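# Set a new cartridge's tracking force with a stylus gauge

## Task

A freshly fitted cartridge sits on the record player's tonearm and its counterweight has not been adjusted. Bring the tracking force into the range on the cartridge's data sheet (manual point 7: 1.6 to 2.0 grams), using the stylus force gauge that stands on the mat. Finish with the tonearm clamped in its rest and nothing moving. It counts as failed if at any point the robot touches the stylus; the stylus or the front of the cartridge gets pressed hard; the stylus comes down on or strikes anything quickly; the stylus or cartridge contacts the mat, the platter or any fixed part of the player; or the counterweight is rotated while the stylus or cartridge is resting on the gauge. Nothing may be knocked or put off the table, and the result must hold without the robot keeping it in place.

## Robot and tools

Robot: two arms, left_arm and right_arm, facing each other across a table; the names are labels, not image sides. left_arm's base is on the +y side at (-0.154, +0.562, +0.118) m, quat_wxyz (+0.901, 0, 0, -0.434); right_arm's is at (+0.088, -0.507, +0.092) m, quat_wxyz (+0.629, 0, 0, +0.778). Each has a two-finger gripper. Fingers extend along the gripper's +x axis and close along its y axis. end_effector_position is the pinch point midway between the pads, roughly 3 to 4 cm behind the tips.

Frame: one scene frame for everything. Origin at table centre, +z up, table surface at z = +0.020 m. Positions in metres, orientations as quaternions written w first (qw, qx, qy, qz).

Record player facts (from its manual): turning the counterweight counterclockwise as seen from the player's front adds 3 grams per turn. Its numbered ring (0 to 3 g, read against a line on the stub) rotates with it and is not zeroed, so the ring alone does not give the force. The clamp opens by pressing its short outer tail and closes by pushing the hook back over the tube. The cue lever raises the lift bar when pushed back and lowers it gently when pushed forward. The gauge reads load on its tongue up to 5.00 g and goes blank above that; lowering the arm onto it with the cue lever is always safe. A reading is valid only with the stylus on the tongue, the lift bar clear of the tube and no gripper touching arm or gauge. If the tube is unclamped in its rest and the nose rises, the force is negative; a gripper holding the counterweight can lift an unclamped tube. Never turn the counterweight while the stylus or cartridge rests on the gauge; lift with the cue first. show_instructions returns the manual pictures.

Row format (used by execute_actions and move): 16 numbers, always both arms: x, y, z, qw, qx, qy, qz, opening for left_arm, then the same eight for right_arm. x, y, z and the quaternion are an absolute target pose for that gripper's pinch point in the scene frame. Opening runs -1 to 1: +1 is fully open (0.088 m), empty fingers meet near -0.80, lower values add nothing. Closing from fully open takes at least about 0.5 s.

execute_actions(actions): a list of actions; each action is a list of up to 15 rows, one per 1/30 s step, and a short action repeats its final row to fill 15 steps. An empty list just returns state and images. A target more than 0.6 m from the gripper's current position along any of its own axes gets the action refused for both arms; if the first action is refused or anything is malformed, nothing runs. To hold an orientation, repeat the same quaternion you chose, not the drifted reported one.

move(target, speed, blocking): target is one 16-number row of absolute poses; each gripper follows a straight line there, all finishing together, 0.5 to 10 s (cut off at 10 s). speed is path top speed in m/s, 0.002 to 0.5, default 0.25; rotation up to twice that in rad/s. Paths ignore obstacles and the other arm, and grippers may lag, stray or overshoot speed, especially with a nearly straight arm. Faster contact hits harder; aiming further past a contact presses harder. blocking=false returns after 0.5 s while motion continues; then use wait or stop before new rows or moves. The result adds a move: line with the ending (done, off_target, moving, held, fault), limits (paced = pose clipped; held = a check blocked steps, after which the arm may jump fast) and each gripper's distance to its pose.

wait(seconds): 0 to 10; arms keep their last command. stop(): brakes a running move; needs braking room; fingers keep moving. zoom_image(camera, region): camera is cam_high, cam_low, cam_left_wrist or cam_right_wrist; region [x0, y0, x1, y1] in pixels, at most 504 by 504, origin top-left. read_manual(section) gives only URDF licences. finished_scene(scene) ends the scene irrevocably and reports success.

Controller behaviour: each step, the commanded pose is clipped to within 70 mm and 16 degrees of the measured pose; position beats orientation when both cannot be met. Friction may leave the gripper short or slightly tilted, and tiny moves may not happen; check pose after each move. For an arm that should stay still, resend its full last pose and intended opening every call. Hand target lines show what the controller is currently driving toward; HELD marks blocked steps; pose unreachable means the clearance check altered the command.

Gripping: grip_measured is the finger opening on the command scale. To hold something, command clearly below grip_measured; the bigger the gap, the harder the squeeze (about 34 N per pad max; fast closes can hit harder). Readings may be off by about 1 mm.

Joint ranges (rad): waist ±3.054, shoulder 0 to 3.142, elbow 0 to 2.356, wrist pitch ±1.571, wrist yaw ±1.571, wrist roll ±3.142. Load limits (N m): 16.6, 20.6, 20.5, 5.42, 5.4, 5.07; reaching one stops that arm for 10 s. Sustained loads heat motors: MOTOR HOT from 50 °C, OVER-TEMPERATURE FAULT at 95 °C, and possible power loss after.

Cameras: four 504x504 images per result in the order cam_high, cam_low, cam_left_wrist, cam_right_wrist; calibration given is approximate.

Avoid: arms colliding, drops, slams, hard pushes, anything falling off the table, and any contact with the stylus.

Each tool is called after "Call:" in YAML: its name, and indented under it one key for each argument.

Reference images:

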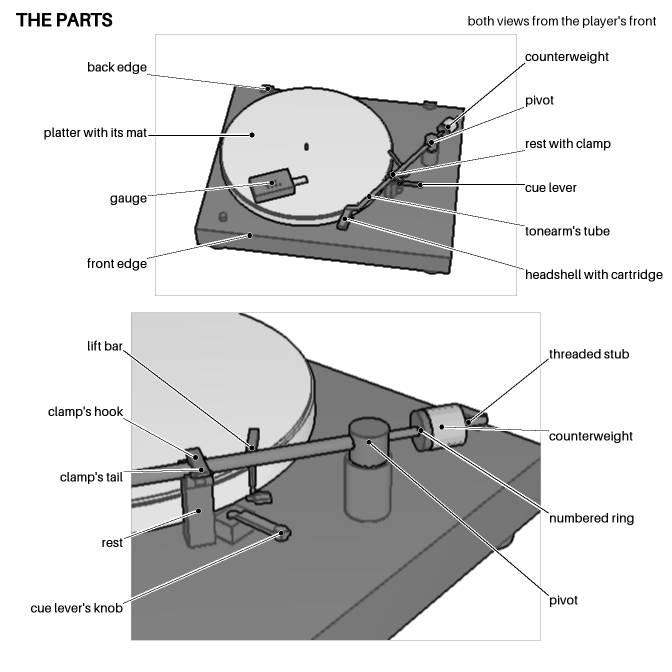

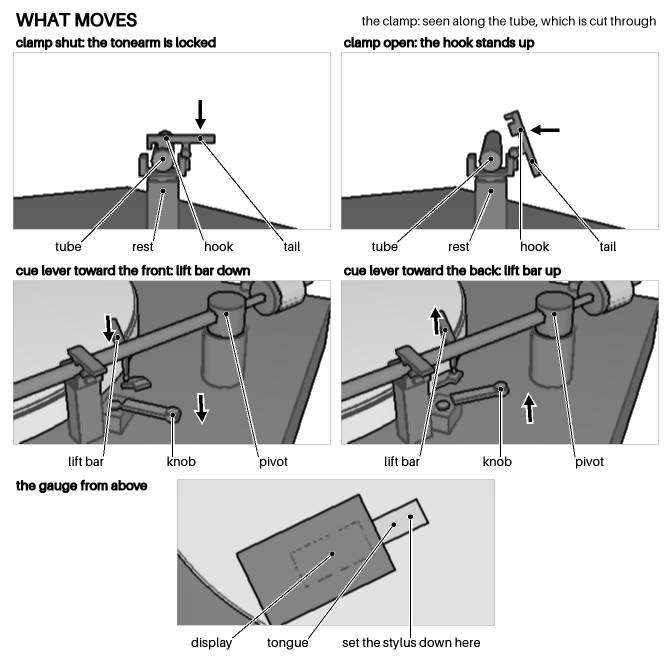

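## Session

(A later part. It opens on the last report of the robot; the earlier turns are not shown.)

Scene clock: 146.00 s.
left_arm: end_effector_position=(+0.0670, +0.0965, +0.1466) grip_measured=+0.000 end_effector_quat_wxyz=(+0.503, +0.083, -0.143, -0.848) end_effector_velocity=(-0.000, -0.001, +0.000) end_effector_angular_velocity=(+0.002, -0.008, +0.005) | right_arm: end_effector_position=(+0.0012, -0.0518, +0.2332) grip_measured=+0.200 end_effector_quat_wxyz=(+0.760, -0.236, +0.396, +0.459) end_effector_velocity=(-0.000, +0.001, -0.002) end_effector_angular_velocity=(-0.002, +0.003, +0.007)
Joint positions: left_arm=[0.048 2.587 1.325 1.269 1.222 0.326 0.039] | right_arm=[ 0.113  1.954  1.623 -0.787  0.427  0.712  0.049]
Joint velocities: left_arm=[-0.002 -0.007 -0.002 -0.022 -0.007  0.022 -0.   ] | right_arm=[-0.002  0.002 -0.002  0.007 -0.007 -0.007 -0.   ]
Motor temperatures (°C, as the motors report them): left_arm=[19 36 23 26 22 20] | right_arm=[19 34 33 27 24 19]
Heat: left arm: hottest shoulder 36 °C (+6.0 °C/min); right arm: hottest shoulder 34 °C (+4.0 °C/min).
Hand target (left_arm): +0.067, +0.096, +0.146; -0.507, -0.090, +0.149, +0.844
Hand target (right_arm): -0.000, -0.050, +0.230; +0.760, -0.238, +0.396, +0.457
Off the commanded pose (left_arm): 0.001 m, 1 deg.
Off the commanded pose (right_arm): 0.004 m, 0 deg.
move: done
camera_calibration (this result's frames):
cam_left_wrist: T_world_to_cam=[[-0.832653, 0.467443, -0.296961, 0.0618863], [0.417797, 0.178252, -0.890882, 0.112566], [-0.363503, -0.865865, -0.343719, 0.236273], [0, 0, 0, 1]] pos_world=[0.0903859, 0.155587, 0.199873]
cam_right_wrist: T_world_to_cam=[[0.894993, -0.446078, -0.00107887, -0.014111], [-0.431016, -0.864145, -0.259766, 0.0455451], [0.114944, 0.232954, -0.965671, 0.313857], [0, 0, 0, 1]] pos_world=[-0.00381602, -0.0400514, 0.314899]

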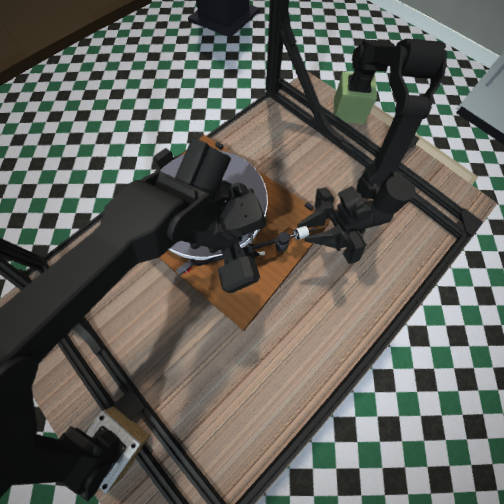

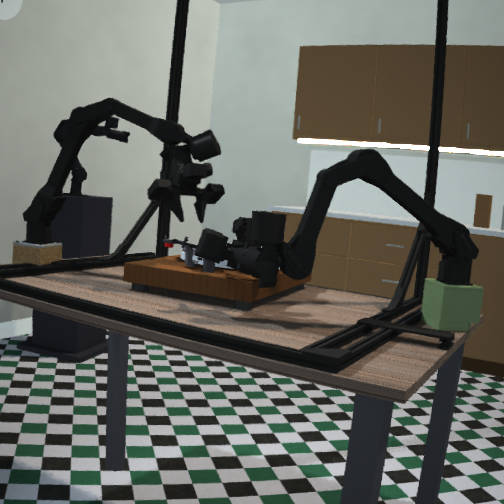

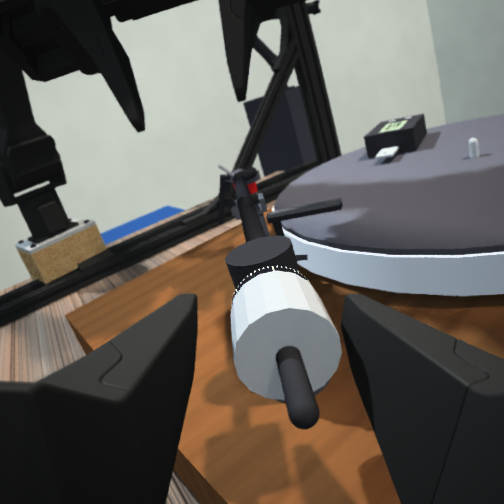

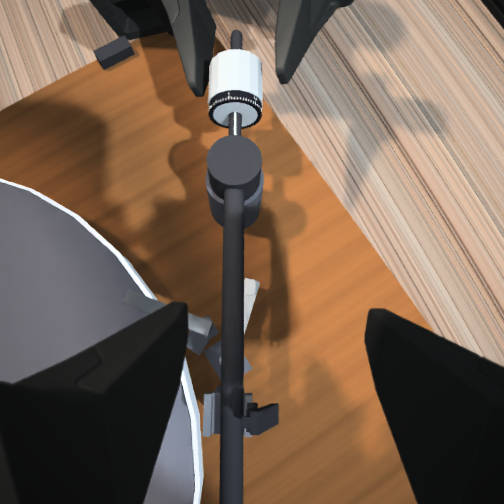

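Call:
move:
  target: [0.064,0.097,0.146,0.507,0.09,-0.149,-0.844,-0.15,0.0,-0.05,0.23,0.76,-0.238,0.396,0.457,0.2]
  speed: 0.02

Call:
move:
  target: [0.064,0.097,0.146,0.507,0.09,-0.149,-0.844,-0.4,0.0,-0.05,0.23,0.76,-0.238,0.396,0.457,0.2]

Call:
move:
  target: [0.064,0.097,0.146,0.457,-0.238,0.396,-0.76,-0.4,0.0,-0.05,0.23,0.76,-0.238,0.396,0.457,0.2]

Call:
move:
  target: [0.064,0.097,0.146,0.457,-0.238,0.396,-0.76,0.0,0.0,-0.05,0.23,0.76,-0.238,0.396,0.457,0.2]

Call:
zoom_image:
  camera: "cam_right_wrist"
  region: [195,60,275,140]

Scene clock: 154.93 s.
left_arm: end_effector_position=(+0.0667, +0.0973, +0.1474) grip_measured=-0.150 end_effector_quat_wxyz=(+0.504, +0.087, -0.148, -0.846) end_effector_velocity=(-0.003, -0.002, -0.000) end_effector_angular_velocity=(+0.016, +0.024, -0.000) | right_arm: end_effector_position=(+0.0012, -0.0518, +0.2330) grip_measured=+0.200 end_effector_quat_wxyz=(+0.760, -0.237, +0.396, +0.458) end_effector_velocity=(+0.001, -0.002, -0.001) end_effector_angular_velocity=(-0.011, +0.000, +0.007)
Joint positions: left_arm=[0.048 2.582 1.317 1.272 1.218 0.338 0.032] | right_arm=[ 0.113  1.955  1.623 -0.787  0.427  0.712  0.049]
Joint velocities: left_arm=[-0.007 -0.002 -0.002 -0.007 -0.007 -0.022 -0.   ] | right_arm=[-0.002 -0.002 -0.002 -0.007 -0.007 -0.007 -0.   ]
Motor temperatures (°C, as the motors report them): left_arm=[19 36 23 26 22 21] | right_arm=[19 34 33 27 24 19]
Heat: left arm: hottest shoulder 36 °C (+5.1 °C/min); right arm: hottest shoulder 34 °C (+3.0 °C/min).
Hand target (left_arm): +0.064, +0.097, +0.146; -0.507, -0.090, +0.149, +0.844
Hand target (right_arm): +0.000, -0.050, +0.230; +0.760, -0.238, +0.396, +0.457
Off the commanded pose (left_arm): 0.003 m, 1 deg.
Off the commanded pose (right_arm): 0.004 m, 0 deg.
move: done
camera_calibration (this result's frames):
cam_left_wrist: T_world_to_cam=[[-0.831553, 0.461838, -0.308585, 0.0637026], [0.426496, 0.174987, -0.887401, 0.112509], [-0.355837, -0.869531, -0.342484, 0.236721], [0, 0, 0, 1]] pos_world=[0.0892216, 0.156729, 0.200571]
cam_right_wrist: T_world_to_cam=[[0.894993, -0.446078, -0.000808849, -0.0141639], [-0.430984, -0.864239, -0.259506, 0.0454458], [0.115061, 0.232605, -0.965741, 0.313691], [0, 0, 0, 1]] pos_world=[-0.00383054, -0.0400081, 0.314726]

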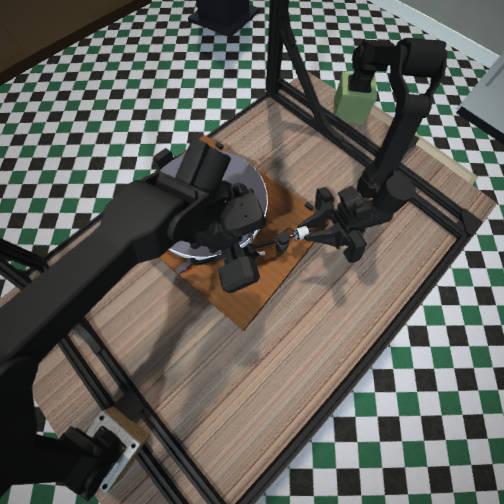

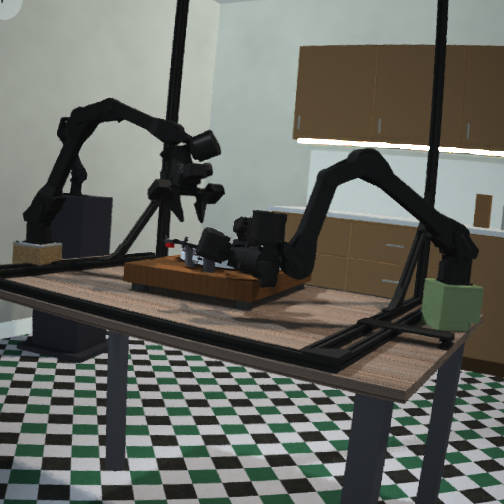

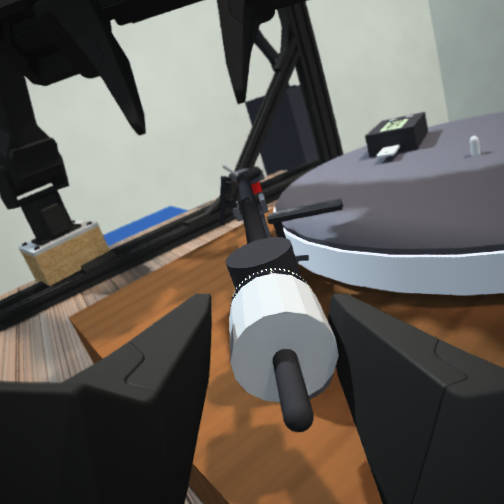

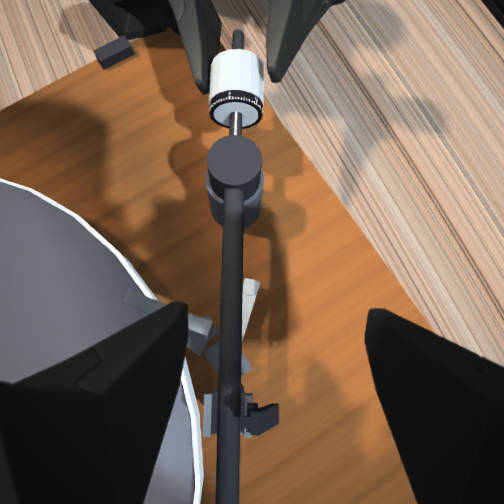

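Scene clock: 155.63 s.
left_arm: end_effector_position=(+0.0656, +0.0977, +0.1470) grip_measured=-0.259 end_effector_quat_wxyz=(+0.503, +0.086, -0.147, -0.847) end_effector_velocity=(+0.002, -0.002, -0.000) end_effector_angular_velocity=(+0.016, +0.024, +0.019) | right_arm: end_effector_position=(+0.0012, -0.0518, +0.2332) grip_measured=+0.200 end_effector_quat_wxyz=(+0.760, -0.236, +0.396, +0.459) end_effector_velocity=(+0.002, -0.004, -0.002) end_effector_angular_velocity=(-0.029, -0.012, +0.019)
Joint positions: left_arm=[0.047 2.581 1.314 1.273 1.221 0.337 0.026] | right_arm=[ 0.113  1.955  1.623 -0.787  0.427  0.712  0.049]
Joint velocities: left_arm=[-0.002 -0.002 -0.002 -0.007 -0.022 -0.022 -0.   ] | right_arm=[-0.002 -0.002 -0.002 -0.022 -0.007 -0.022 -0.   ]
Motor temperatures (°C, as the motors report them): left_arm=[19 36 23 26 22 21] | right_arm=[19 34 33 27 24 19]
Heat: left arm: hottest shoulder 36 °C (+5.0 °C/min); right arm: hottest shoulder 34 °C (+3.0 °C/min).
Hand target (left_arm): +0.064, +0.097, +0.146; -0.507, -0.090, +0.149, +0.844
Hand target (right_arm): -0.000, -0.050, +0.230; +0.760, -0.238, +0.396, +0.457
Off the commanded pose (left_arm): 0.002 m, 1 deg.
Off the commanded pose (right_arm): 0.004 m, 0 deg.
move: done
camera_calibration (this result's frames):
cam_left_wrist: T_world_to_cam=[[-0.830141, 0.465301, -0.307181, 0.0618266], [0.426133, 0.174204, -0.887729, 0.112781], [-0.35955, -0.867841, -0.342894, 0.236759], [0, 0, 0, 1]] pos_world=[0.0883916, 0.157054, 0.200294]
cam_right_wrist: T_world_to_cam=[[0.894993, -0.446078, -0.00107887, -0.0140449], [-0.431016, -0.864145, -0.259766, 0.045599], [0.114944, 0.232954, -0.965671, 0.313804], [0, 0, 0, 1]] pos_world=[-0.00384576, -0.0399628, 0.314861]

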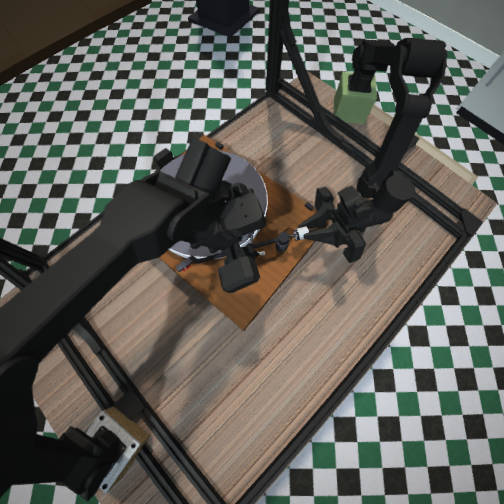

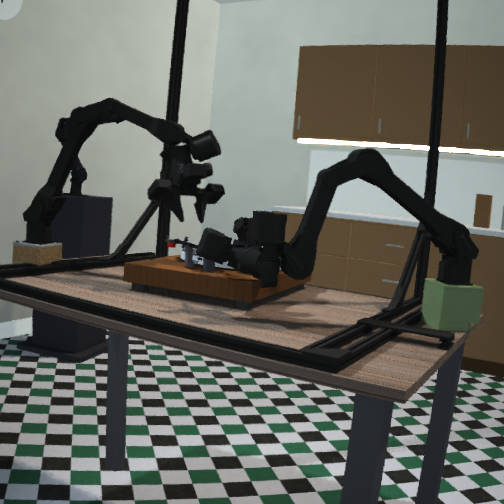

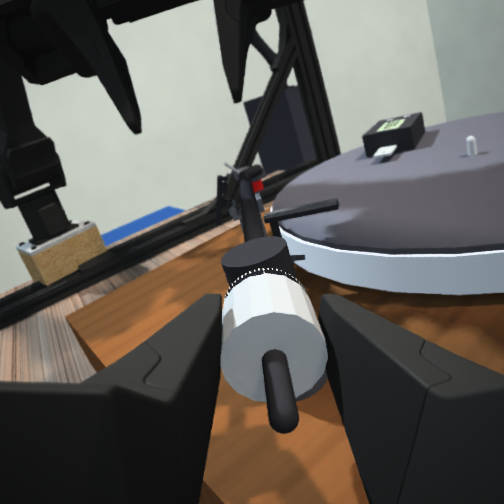

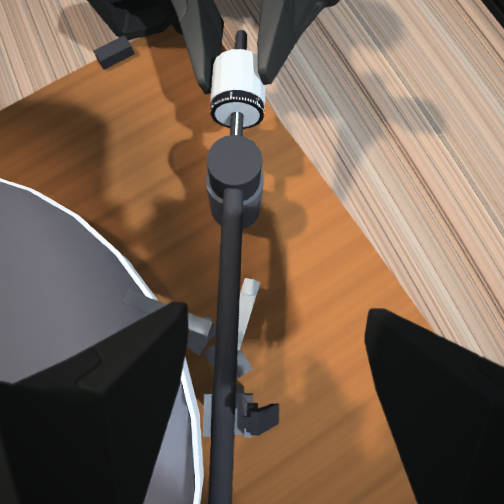

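Scene clock: 158.70 s.
left_arm: end_effector_position=(+0.0704, +0.0968, +0.1466) grip_measured=-0.259 end_effector_quat_wxyz=(+0.464, -0.239, +0.390, -0.758) end_effector_velocity=(-0.001, -0.000, -0.002) end_effector_angular_velocity=(+0.026, +0.041, +0.005) | right_arm: end_effector_position=(+0.0012, -0.0517, +0.2330) grip_measured=+0.200 end_effector_quat_wxyz=(+0.760, -0.237, +0.396, +0.458) end_effector_velocity=(-0.001, -0.002, -0.002) end_effector_angular_velocity=(-0.019, +0.005, +0.025)
Joint positions: left_arm=[ 0.051  2.581  1.314  1.268  1.196 -0.952  0.026] | right_arm=[ 0.113  1.955  1.623 -0.787  0.427  0.712  0.049]
Joint velocities: left_arm=[-0.002 -0.002 -0.007 -0.007 -0.007 -0.037 -0.   ] | right_arm=[-0.002 -0.002 -0.002 -0.007 -0.022 -0.022 -0.   ]
Motor temperatures (°C, as the motors report them): left_arm=[19 37 23 26 22 21] | right_arm=[19 34 33 27 24 19]
Heat: left arm: hottest shoulder 37 °C (+6.0 °C/min); right arm: hottest shoulder 34 °C (+3.0 °C/min).
Hand target (left_arm): +0.064, +0.097, +0.146; -0.457, +0.238, -0.396, +0.760
Hand target (right_arm): +0.000, -0.050, +0.230; +0.760, -0.238, +0.396, +0.457
Off the commanded pose (left_arm): 0.006 m, 1 deg.
Off the commanded pose (right_arm): 0.004 m, 0 deg.
move: done
camera_calibration (this result's frames):
cam_left_wrist: T_world_to_cam=[[-0.489851, 0.262769, 0.831263, -0.105113], [-0.525807, 0.671505, -0.522119, 0.075825], [-0.695394, -0.692845, -0.190771, 0.22193], [0, 0, 0, 1]] pos_world=[0.142708, 0.130467, 0.169304]
cam_right_wrist: T_world_to_cam=[[0.894993, -0.446078, -0.000808849, -0.0140978], [-0.430984, -0.864239, -0.259506, 0.0454997], [0.115061, 0.232605, -0.965741, 0.313637], [0, 0, 0, 1]] pos_world=[-0.00386027, -0.0399196, 0.314688]

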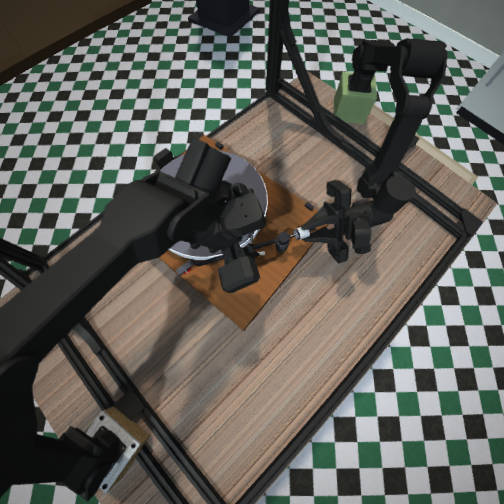

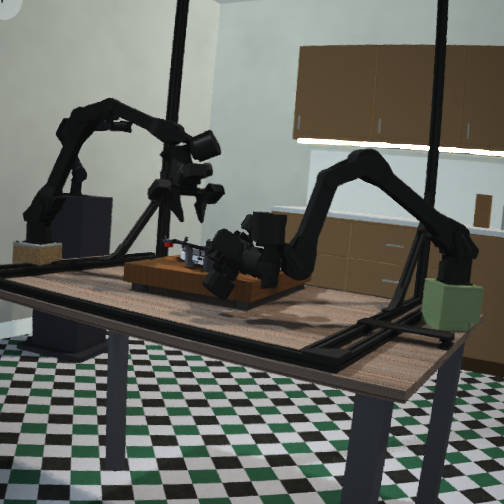

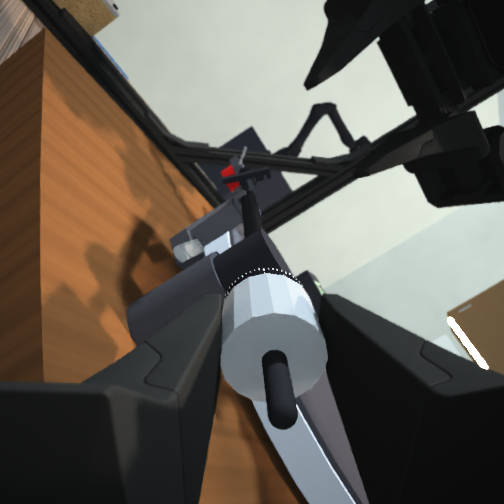

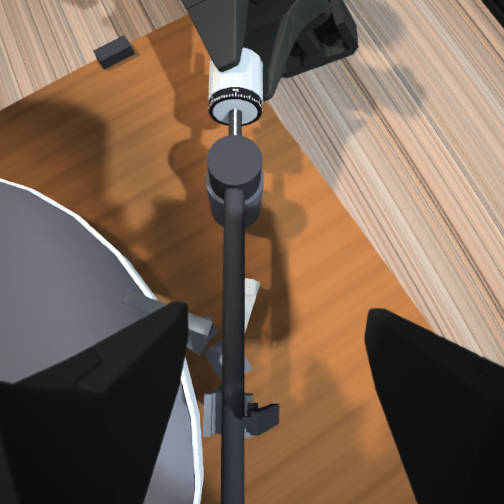

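Scene clock: 159.40 s.
left_arm: end_effector_position=(+0.0670, +0.0959, +0.1463) grip_measured=-0.001 end_effector_quat_wxyz=(+0.461, -0.239, +0.393, -0.759) end_effector_velocity=(-0.002, +0.000, -0.000) end_effector_angular_velocity=(+0.016, +0.024, -0.010) | right_arm: end_effector_position=(+0.0012, -0.0517, +0.2330) grip_measured=+0.200 end_effector_quat_wxyz=(+0.760, -0.237, +0.396, +0.458) end_effector_velocity=(+0.003, -0.001, -0.001) end_effector_angular_velocity=(-0.011, +0.000, +0.002)
Joint positions: left_arm=[ 0.045  2.581  1.311  1.272  1.197 -0.957  0.039] | right_arm=[ 0.113  1.955  1.623 -0.787  0.427  0.712  0.049]
Joint velocities: left_arm=[-0.002 -0.002 -0.002 -0.007  0.007 -0.022 -0.   ] | right_arm=[-0.007 -0.002 -0.002 -0.007 -0.007 -0.007 -0.   ]
Motor temperatures (°C, as the motors report them): left_arm=[19 37 23 26 22 21] | right_arm=[19 34 33 27 24 19]
Heat: left arm: hottest shoulder 37 °C (+6.0 °C/min); right arm: hottest shoulder 34 °C (+3.0 °C/min).
Hand target (left_arm): +0.064, +0.097, +0.146; -0.457, +0.238, -0.396, +0.760
Hand target (right_arm): +0.000, -0.050, +0.230; +0.760, -0.238, +0.396, +0.457
Off the commanded pose (left_arm): 0.003 m, 1 deg.
Off the commanded pose (right_arm): 0.004 m, 0 deg.
move: done
camera_calibration (this result's frames):
cam_left_wrist: T_world_to_cam=[[-0.484298, 0.264316, 0.834022, -0.107187], [-0.523517, 0.676232, -0.518305, 0.0732449], [-0.700989, -0.687638, -0.189124, 0.218587], [0, 0, 0, 1]] pos_world=[0.139661, 0.12911, 0.1687]
cam_right_wrist: T_world_to_cam=[[0.894993, -0.446078, -0.000808849, -0.0140978], [-0.430984, -0.864239, -0.259506, 0.0454997], [0.115061, 0.232605, -0.965741, 0.313637], [0, 0, 0, 1]] pos_world=[-0.00386027, -0.0399196, 0.314688]

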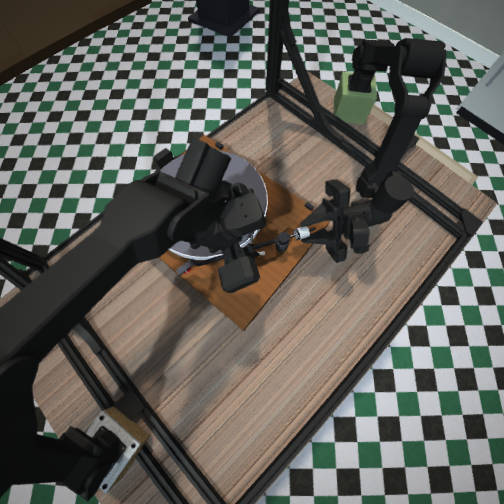

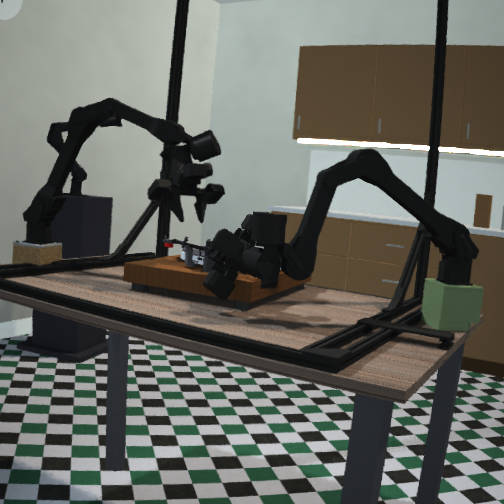

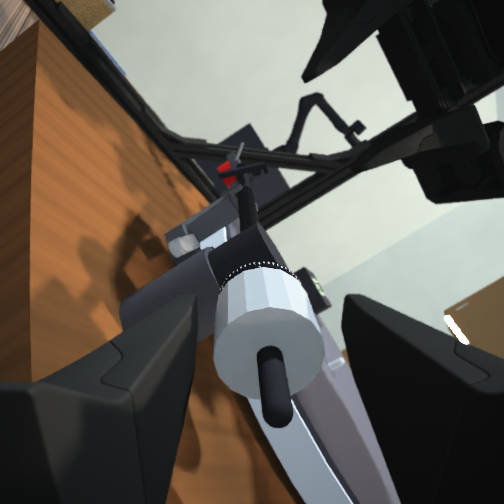

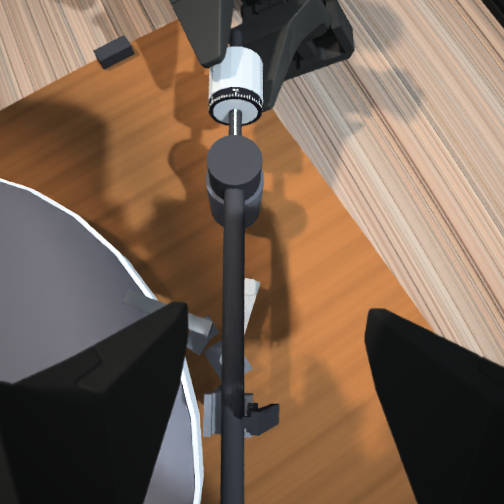

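Region (195, 60, 275, 140) of cam_right_wrist's 504x504 image, scaled by 6.300, with more detail than that image has.

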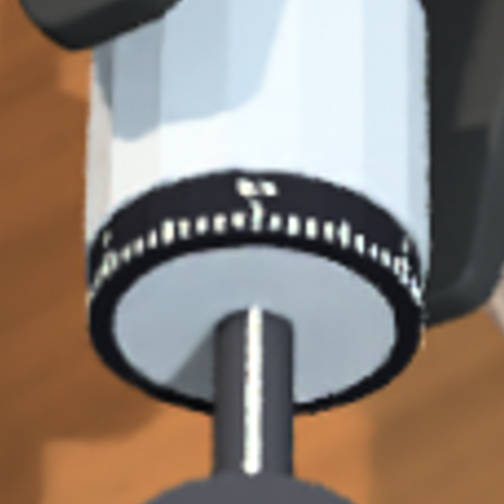

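Call:
execute_actions:
  actions:
    - [[0.064,0.097,0.143,0.497,-0.133,0.222,-0.828,0,0,-0.05,0.23,0.76,-0.238,0.396,0.457,0.2]]
    - [[0.064,0.097,0.143,0.5145,-0.022,0.037,-0.856,0,0,-0.05,0.23,0.76,-0.238,0.396,0.457,0.2]]
    - [[0.064,0.097,0.143,0.507,0.09,-0.149,-0.844,-0.15,0,-0.05,0.23,0.76,-0.238,0.396,0.457,0.2]]
    - [[0.064,0.097,0.143,0.507,0.09,-0.149,-0.844,-0.4,0,-0.05,0.23,0.76,-0.238,0.396,0.457,0.2]]
    - [[0.064,0.097,0.143,0.5145,-0.022,0.037,-0.856,-0.4,0,-0.05,0.23,0.76,-0.238,0.396,0.457,0.2]]
    - [[0.064,0.097,0.143,0.497,-0.133,0.222,-0.828,-0.4,0,-0.05,0.23,0.76,-0.238,0.396,0.457,0.2]]
    - [[0.064,0.097,0.143,0.457,-0.238,0.396,-0.76,-0.4,0,-0.05,0.23,0.76,-0.238,0.396,0.457,0.2]]
    - [[0.064,0.097,0.143,0.457,-0.238,0.396,-0.76,0,0,-0.05,0.23,0.76,-0.238,0.396,0.457,0.2]]
    - [[0.064,0.097,0.143,0.497,-0.133,0.222,-0.828,0,0,-0.05,0.23,0.76,-0.238,0.396,0.457,0.2]]
    - [[0.064,0.097,0.143,0.5145,-0.022,0.037,-0.856,0,0,-0.05,0.23,0.76,-0.238,0.396,0.457,0.2]]
    - [[0.064,0.097,0.143,0.507,0.09,-0.149,-0.844,-0.1,0,-0.05,0.23,0.76,-0.238,0.396,0.457,0.2]]

Call:
zoom_image:
  camera: "cam_right_wrist"
  region: [195,60,275,140]

Scene clock: 180.33 s.
left_arm: end_effector_position=(+0.0631, +0.0980, +0.1447) grip_measured=-0.099 end_effector_quat_wxyz=(+0.503, +0.079, -0.141, -0.849) end_effector_velocity=(+0.000, -0.003, +0.005) end_effector_angular_velocity=(+0.012, -0.047, -0.009) | right_arm: end_effector_position=(+0.0010, -0.0516, +0.2324) grip_measured=+0.200 end_effector_quat_wxyz=(+0.760, -0.237, +0.396, +0.458) end_effector_velocity=(+0.005, -0.001, -0.000) end_effector_angular_velocity=(-0.003, -0.005, -0.017)
Joint positions: left_arm=[0.044 2.592 1.311 1.301 1.22  0.305 0.034] | right_arm=[ 0.113  1.957  1.624 -0.787  0.427  0.712  0.049]
Joint velocities: left_arm=[-0.002 -0.046 -0.002 -0.139  0.007  0.125 -0.   ] | right_arm=[-0.007 -0.002 -0.002 -0.007  0.007  0.007  0.   ]
Motor temperatures (°C, as the motors report them): left_arm=[19 38 23 27 22 21] | right_arm=[19 34 34 27 24 19]
Heat: left arm: hottest shoulder 38 °C (+5.0 °C/min); right arm: hottest shoulder 34 °C (+1.0 °C/min).
Hand target (left_arm): +0.064, +0.097, +0.143; -0.507, -0.089, +0.149, +0.844
Hand target (right_arm): +0.000, -0.050, +0.230; +0.760, -0.238, +0.396, +0.457
Off the commanded pose (left_arm): 0.002 m, 2 deg.
Off the commanded pose (right_arm): 0.003 m, 0 deg.
Step readings (end_effector_position; steps 1 to 15: 1st action; 16 to 30: 2nd action; 31 to 45: 3rd action; 46 to 60: 4th action; 61 to 75: 5th action; 76 to 90: 6th action; 91 to 105: 7th action; 106 to 120: 8th action; 121 to 135: 9th action; 136 to 150: 10th action; 151 to 165: 11th action):
0: left_arm (+0.0667, +0.0960, +0.1461) | right_arm (+0.0012, -0.0517, +0.2328)
1: left_arm (+0.0666, +0.0961, +0.1471) | right_arm (+0.0012, -0.0517, +0.2328)
2: left_arm (+0.0663, +0.0964, +0.1481) | right_arm (+0.0012, -0.0517, +0.2328)
4: left_arm (+0.0657, +0.0970, +0.1487) | right_arm (+0.0012, -0.0517, +0.2329)
8: left_arm (+0.0653, +0.0973, +0.1462) | right_arm (+0.0012, -0.0516, +0.2328)
15: left_arm (+0.0654, +0.0972, +0.1411) | right_arm (+0.0012, -0.0516, +0.2328)
16: left_arm (+0.0653, +0.0973, +0.1422) | right_arm (+0.0012, -0.0516, +0.2328)
17: left_arm (+0.0652, +0.0974, +0.1437) | right_arm (+0.0012, -0.0516, +0.2328)
19: left_arm (+0.0650, +0.0977, +0.1459) | right_arm (+0.0012, -0.0516, +0.2328)
23: left_arm (+0.0651, +0.0976, +0.1449) | right_arm (+0.0012, -0.0516, +0.2328)
30: left_arm (+0.0652, +0.0975, +0.1388) | right_arm (+0.0012, -0.0516, +0.2328)
31: left_arm (+0.0651, +0.0975, +0.1401) | right_arm (+0.0012, -0.0516, +0.2328)
32: left_arm (+0.0650, +0.0976, +0.1419) | right_arm (+0.0012, -0.0516, +0.2328)
34: left_arm (+0.0648, +0.0978, +0.1446) | right_arm (+0.0012, -0.0516, +0.2328)
38: left_arm (+0.0649, +0.0979, +0.1436) | right_arm (+0.0012, -0.0516, +0.2328)
45: left_arm (+0.0630, +0.0981, +0.1447) | right_arm (+0.0012, -0.0516, +0.2328)
46: left_arm (+0.0631, +0.0980, +0.1449) | right_arm (+0.0012, -0.0516, +0.2328)
47: left_arm (+0.0637, +0.0978, +0.1450) | right_arm (+0.0012, -0.0516, +0.2328)
49: left_arm (+0.0638, +0.0976, +0.1454) | right_arm (+0.0012, -0.0516, +0.2328)
53: left_arm (+0.0639, +0.0976, +0.1454) | right_arm (+0.0012, -0.0516, +0.2328)
60: left_arm (+0.0640, +0.0975, +0.1455) | right_arm (+0.0012, -0.0516, +0.2328)
61: left_arm (+0.0644, +0.0974, +0.1455) | right_arm (+0.0012, -0.0516, +0.2328)
62: left_arm (+0.0652, +0.0971, +0.1444) | right_arm (+0.0012, -0.0516, +0.2328)
64: left_arm (+0.0659, +0.0966, +0.1432) | right_arm (+0.0012, -0.0516, +0.2328)
68: left_arm (+0.0663, +0.0965, +0.1439) | right_arm (+0.0012, -0.0516, +0.2328)
75: left_arm (+0.0663, +0.0964, +0.1450) | right_arm (+0.0012, -0.0516, +0.2328)
76: left_arm (+0.0663, +0.0966, +0.1440) | right_arm (+0.0012, -0.0516, +0.2328)
77: left_arm (+0.0662, +0.0968, +0.1432) | right_arm (+0.0012, -0.0516, +0.2328)
79: left_arm (+0.0666, +0.0968, +0.1436) | right_arm (+0.0012, -0.0516, +0.2328)
83: left_arm (+0.0668, +0.0968, +0.1445) | right_arm (+0.0012, -0.0516, +0.2328)
90: left_arm (+0.0668, +0.0967, +0.1452) | right_arm (+0.0010, -0.0517, +0.2326)
91: left_arm (+0.0670, +0.0968, +0.1443) | right_arm (+0.0010, -0.0517, +0.2326)
92: left_arm (+0.0668, +0.0971, +0.1429) | right_arm (+0.0010, -0.0517, +0.2326)
94: left_arm (+0.0671, +0.0968, +0.1425) | right_arm (+0.0010, -0.0517, +0.2326)
98: left_arm (+0.0678, +0.0965, +0.1432) | right_arm (+0.0010, -0.0517, +0.2326)
105: left_arm (+0.0682, +0.0963, +0.1440) | right_arm (+0.0010, -0.0517, +0.2326)
106: left_arm (+0.0682, +0.0963, +0.1439) | right_arm (+0.0010, -0.0517, +0.2326)
107: left_arm (+0.0678, +0.0965, +0.1444) | right_arm (+0.0010, -0.0517, +0.2326)
109: left_arm (+0.0672, +0.0966, +0.1453) | right_arm (+0.0010, -0.0517, +0.2326)
113: left_arm (+0.0666, +0.0964, +0.1457) | right_arm (+0.0010, -0.0517, +0.2326)
120: left_arm (+0.0664, +0.0963, +0.1461) | right_arm (+0.0010, -0.0517, +0.2326)
121: left_arm (+0.0662, +0.0965, +0.1467) | right_arm (+0.0010, -0.0517, +0.2326)
122: left_arm (+0.0659, +0.0968, +0.1476) | right_arm (+0.0010, -0.0517, +0.2326)
124: left_arm (+0.0653, +0.0974, +0.1475) | right_arm (+0.0010, -0.0517, +0.2326)
128: left_arm (+0.0650, +0.0977, +0.1449) | right_arm (+0.0010, -0.0517, +0.2326)
135: left_arm (+0.0651, +0.0976, +0.1396) | right_arm (+0.0010, -0.0517, +0.2326)
136: left_arm (+0.0650, +0.0977, +0.1408) | right_arm (+0.0010, -0.0517, +0.2326)
137: left_arm (+0.0649, +0.0978, +0.1426) | right_arm (+0.0010, -0.0517, +0.2326)
139: left_arm (+0.0648, +0.0979, +0.1453) | right_arm (+0.0010, -0.0517, +0.2326)
143: left_arm (+0.0650, +0.0977, +0.1445) | right_arm (+0.0010, -0.0517, +0.2326)
150: left_arm (+0.0651, +0.0976, +0.1384) | right_arm (+0.0010, -0.0517, +0.2326)
151: left_arm (+0.0650, +0.0977, +0.1396) | right_arm (+0.0010, -0.0517, +0.2326)
152: left_arm (+0.0649, +0.0978, +0.1413) | right_arm (+0.0010, -0.0517, +0.2326)
154: left_arm (+0.0648, +0.0979, +0.1444) | right_arm (+0.0010, -0.0517, +0.2326)
158: left_arm (+0.0648, +0.0978, +0.1436) | right_arm (+0.0010, -0.0517, +0.2326)
165: end_effector_position above
camera_calibration (this result's frames):
cam_left_wrist: T_world_to_cam=[[-0.834112, 0.469219, -0.289984, 0.0562815], [0.410385, 0.176621, -0.894645, 0.113464], [-0.368567, -0.865239, -0.339882, 0.2352], [0, 0, 0, 1]] pos_world=[0.0870682, 0.157056, 0.197771]
cam_right_wrist: T_world_to_cam=[[0.895024, -0.446017, -0.000217688, -0.0139955], [-0.430881, -0.864524, -0.25873, 0.0451532], [0.11521, 0.231663, -0.96595, 0.313117], [0, 0, 0, 1]] pos_world=[-0.0040922, -0.0397439, 0.314135]

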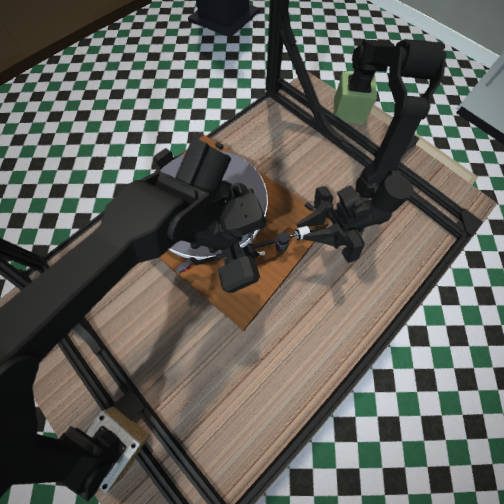

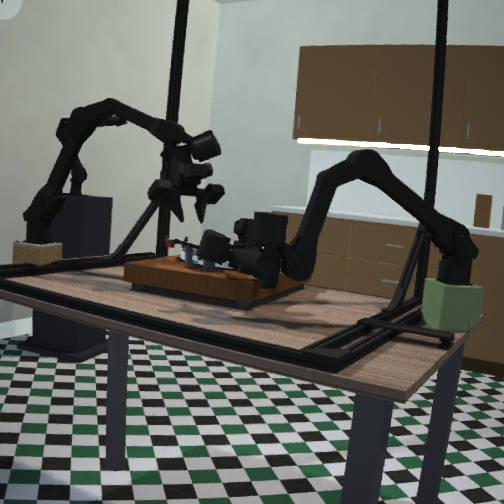

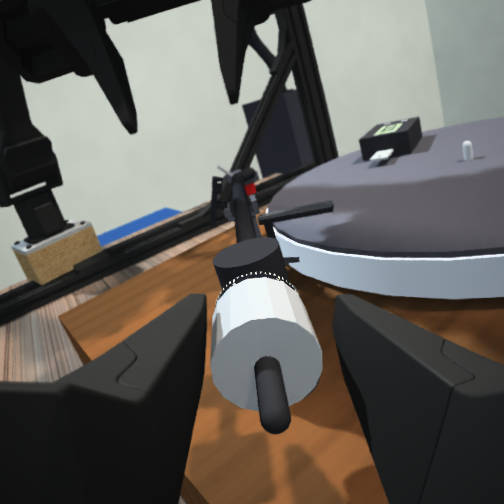

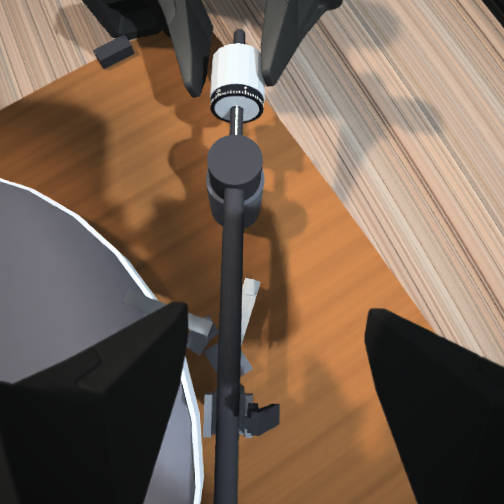

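Region (195, 60, 275, 140) of cam_right_wrist's 504x504 image, scaled by 6.300, with more detail than that image has.

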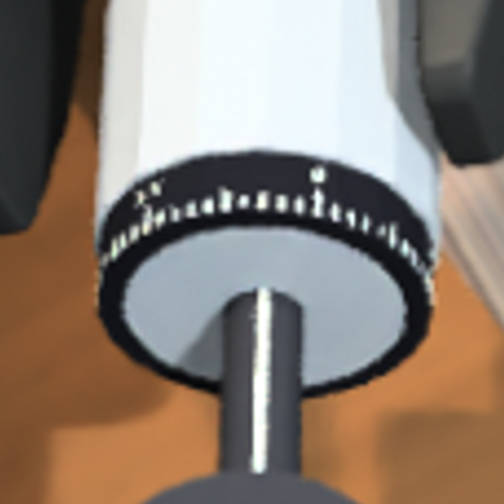

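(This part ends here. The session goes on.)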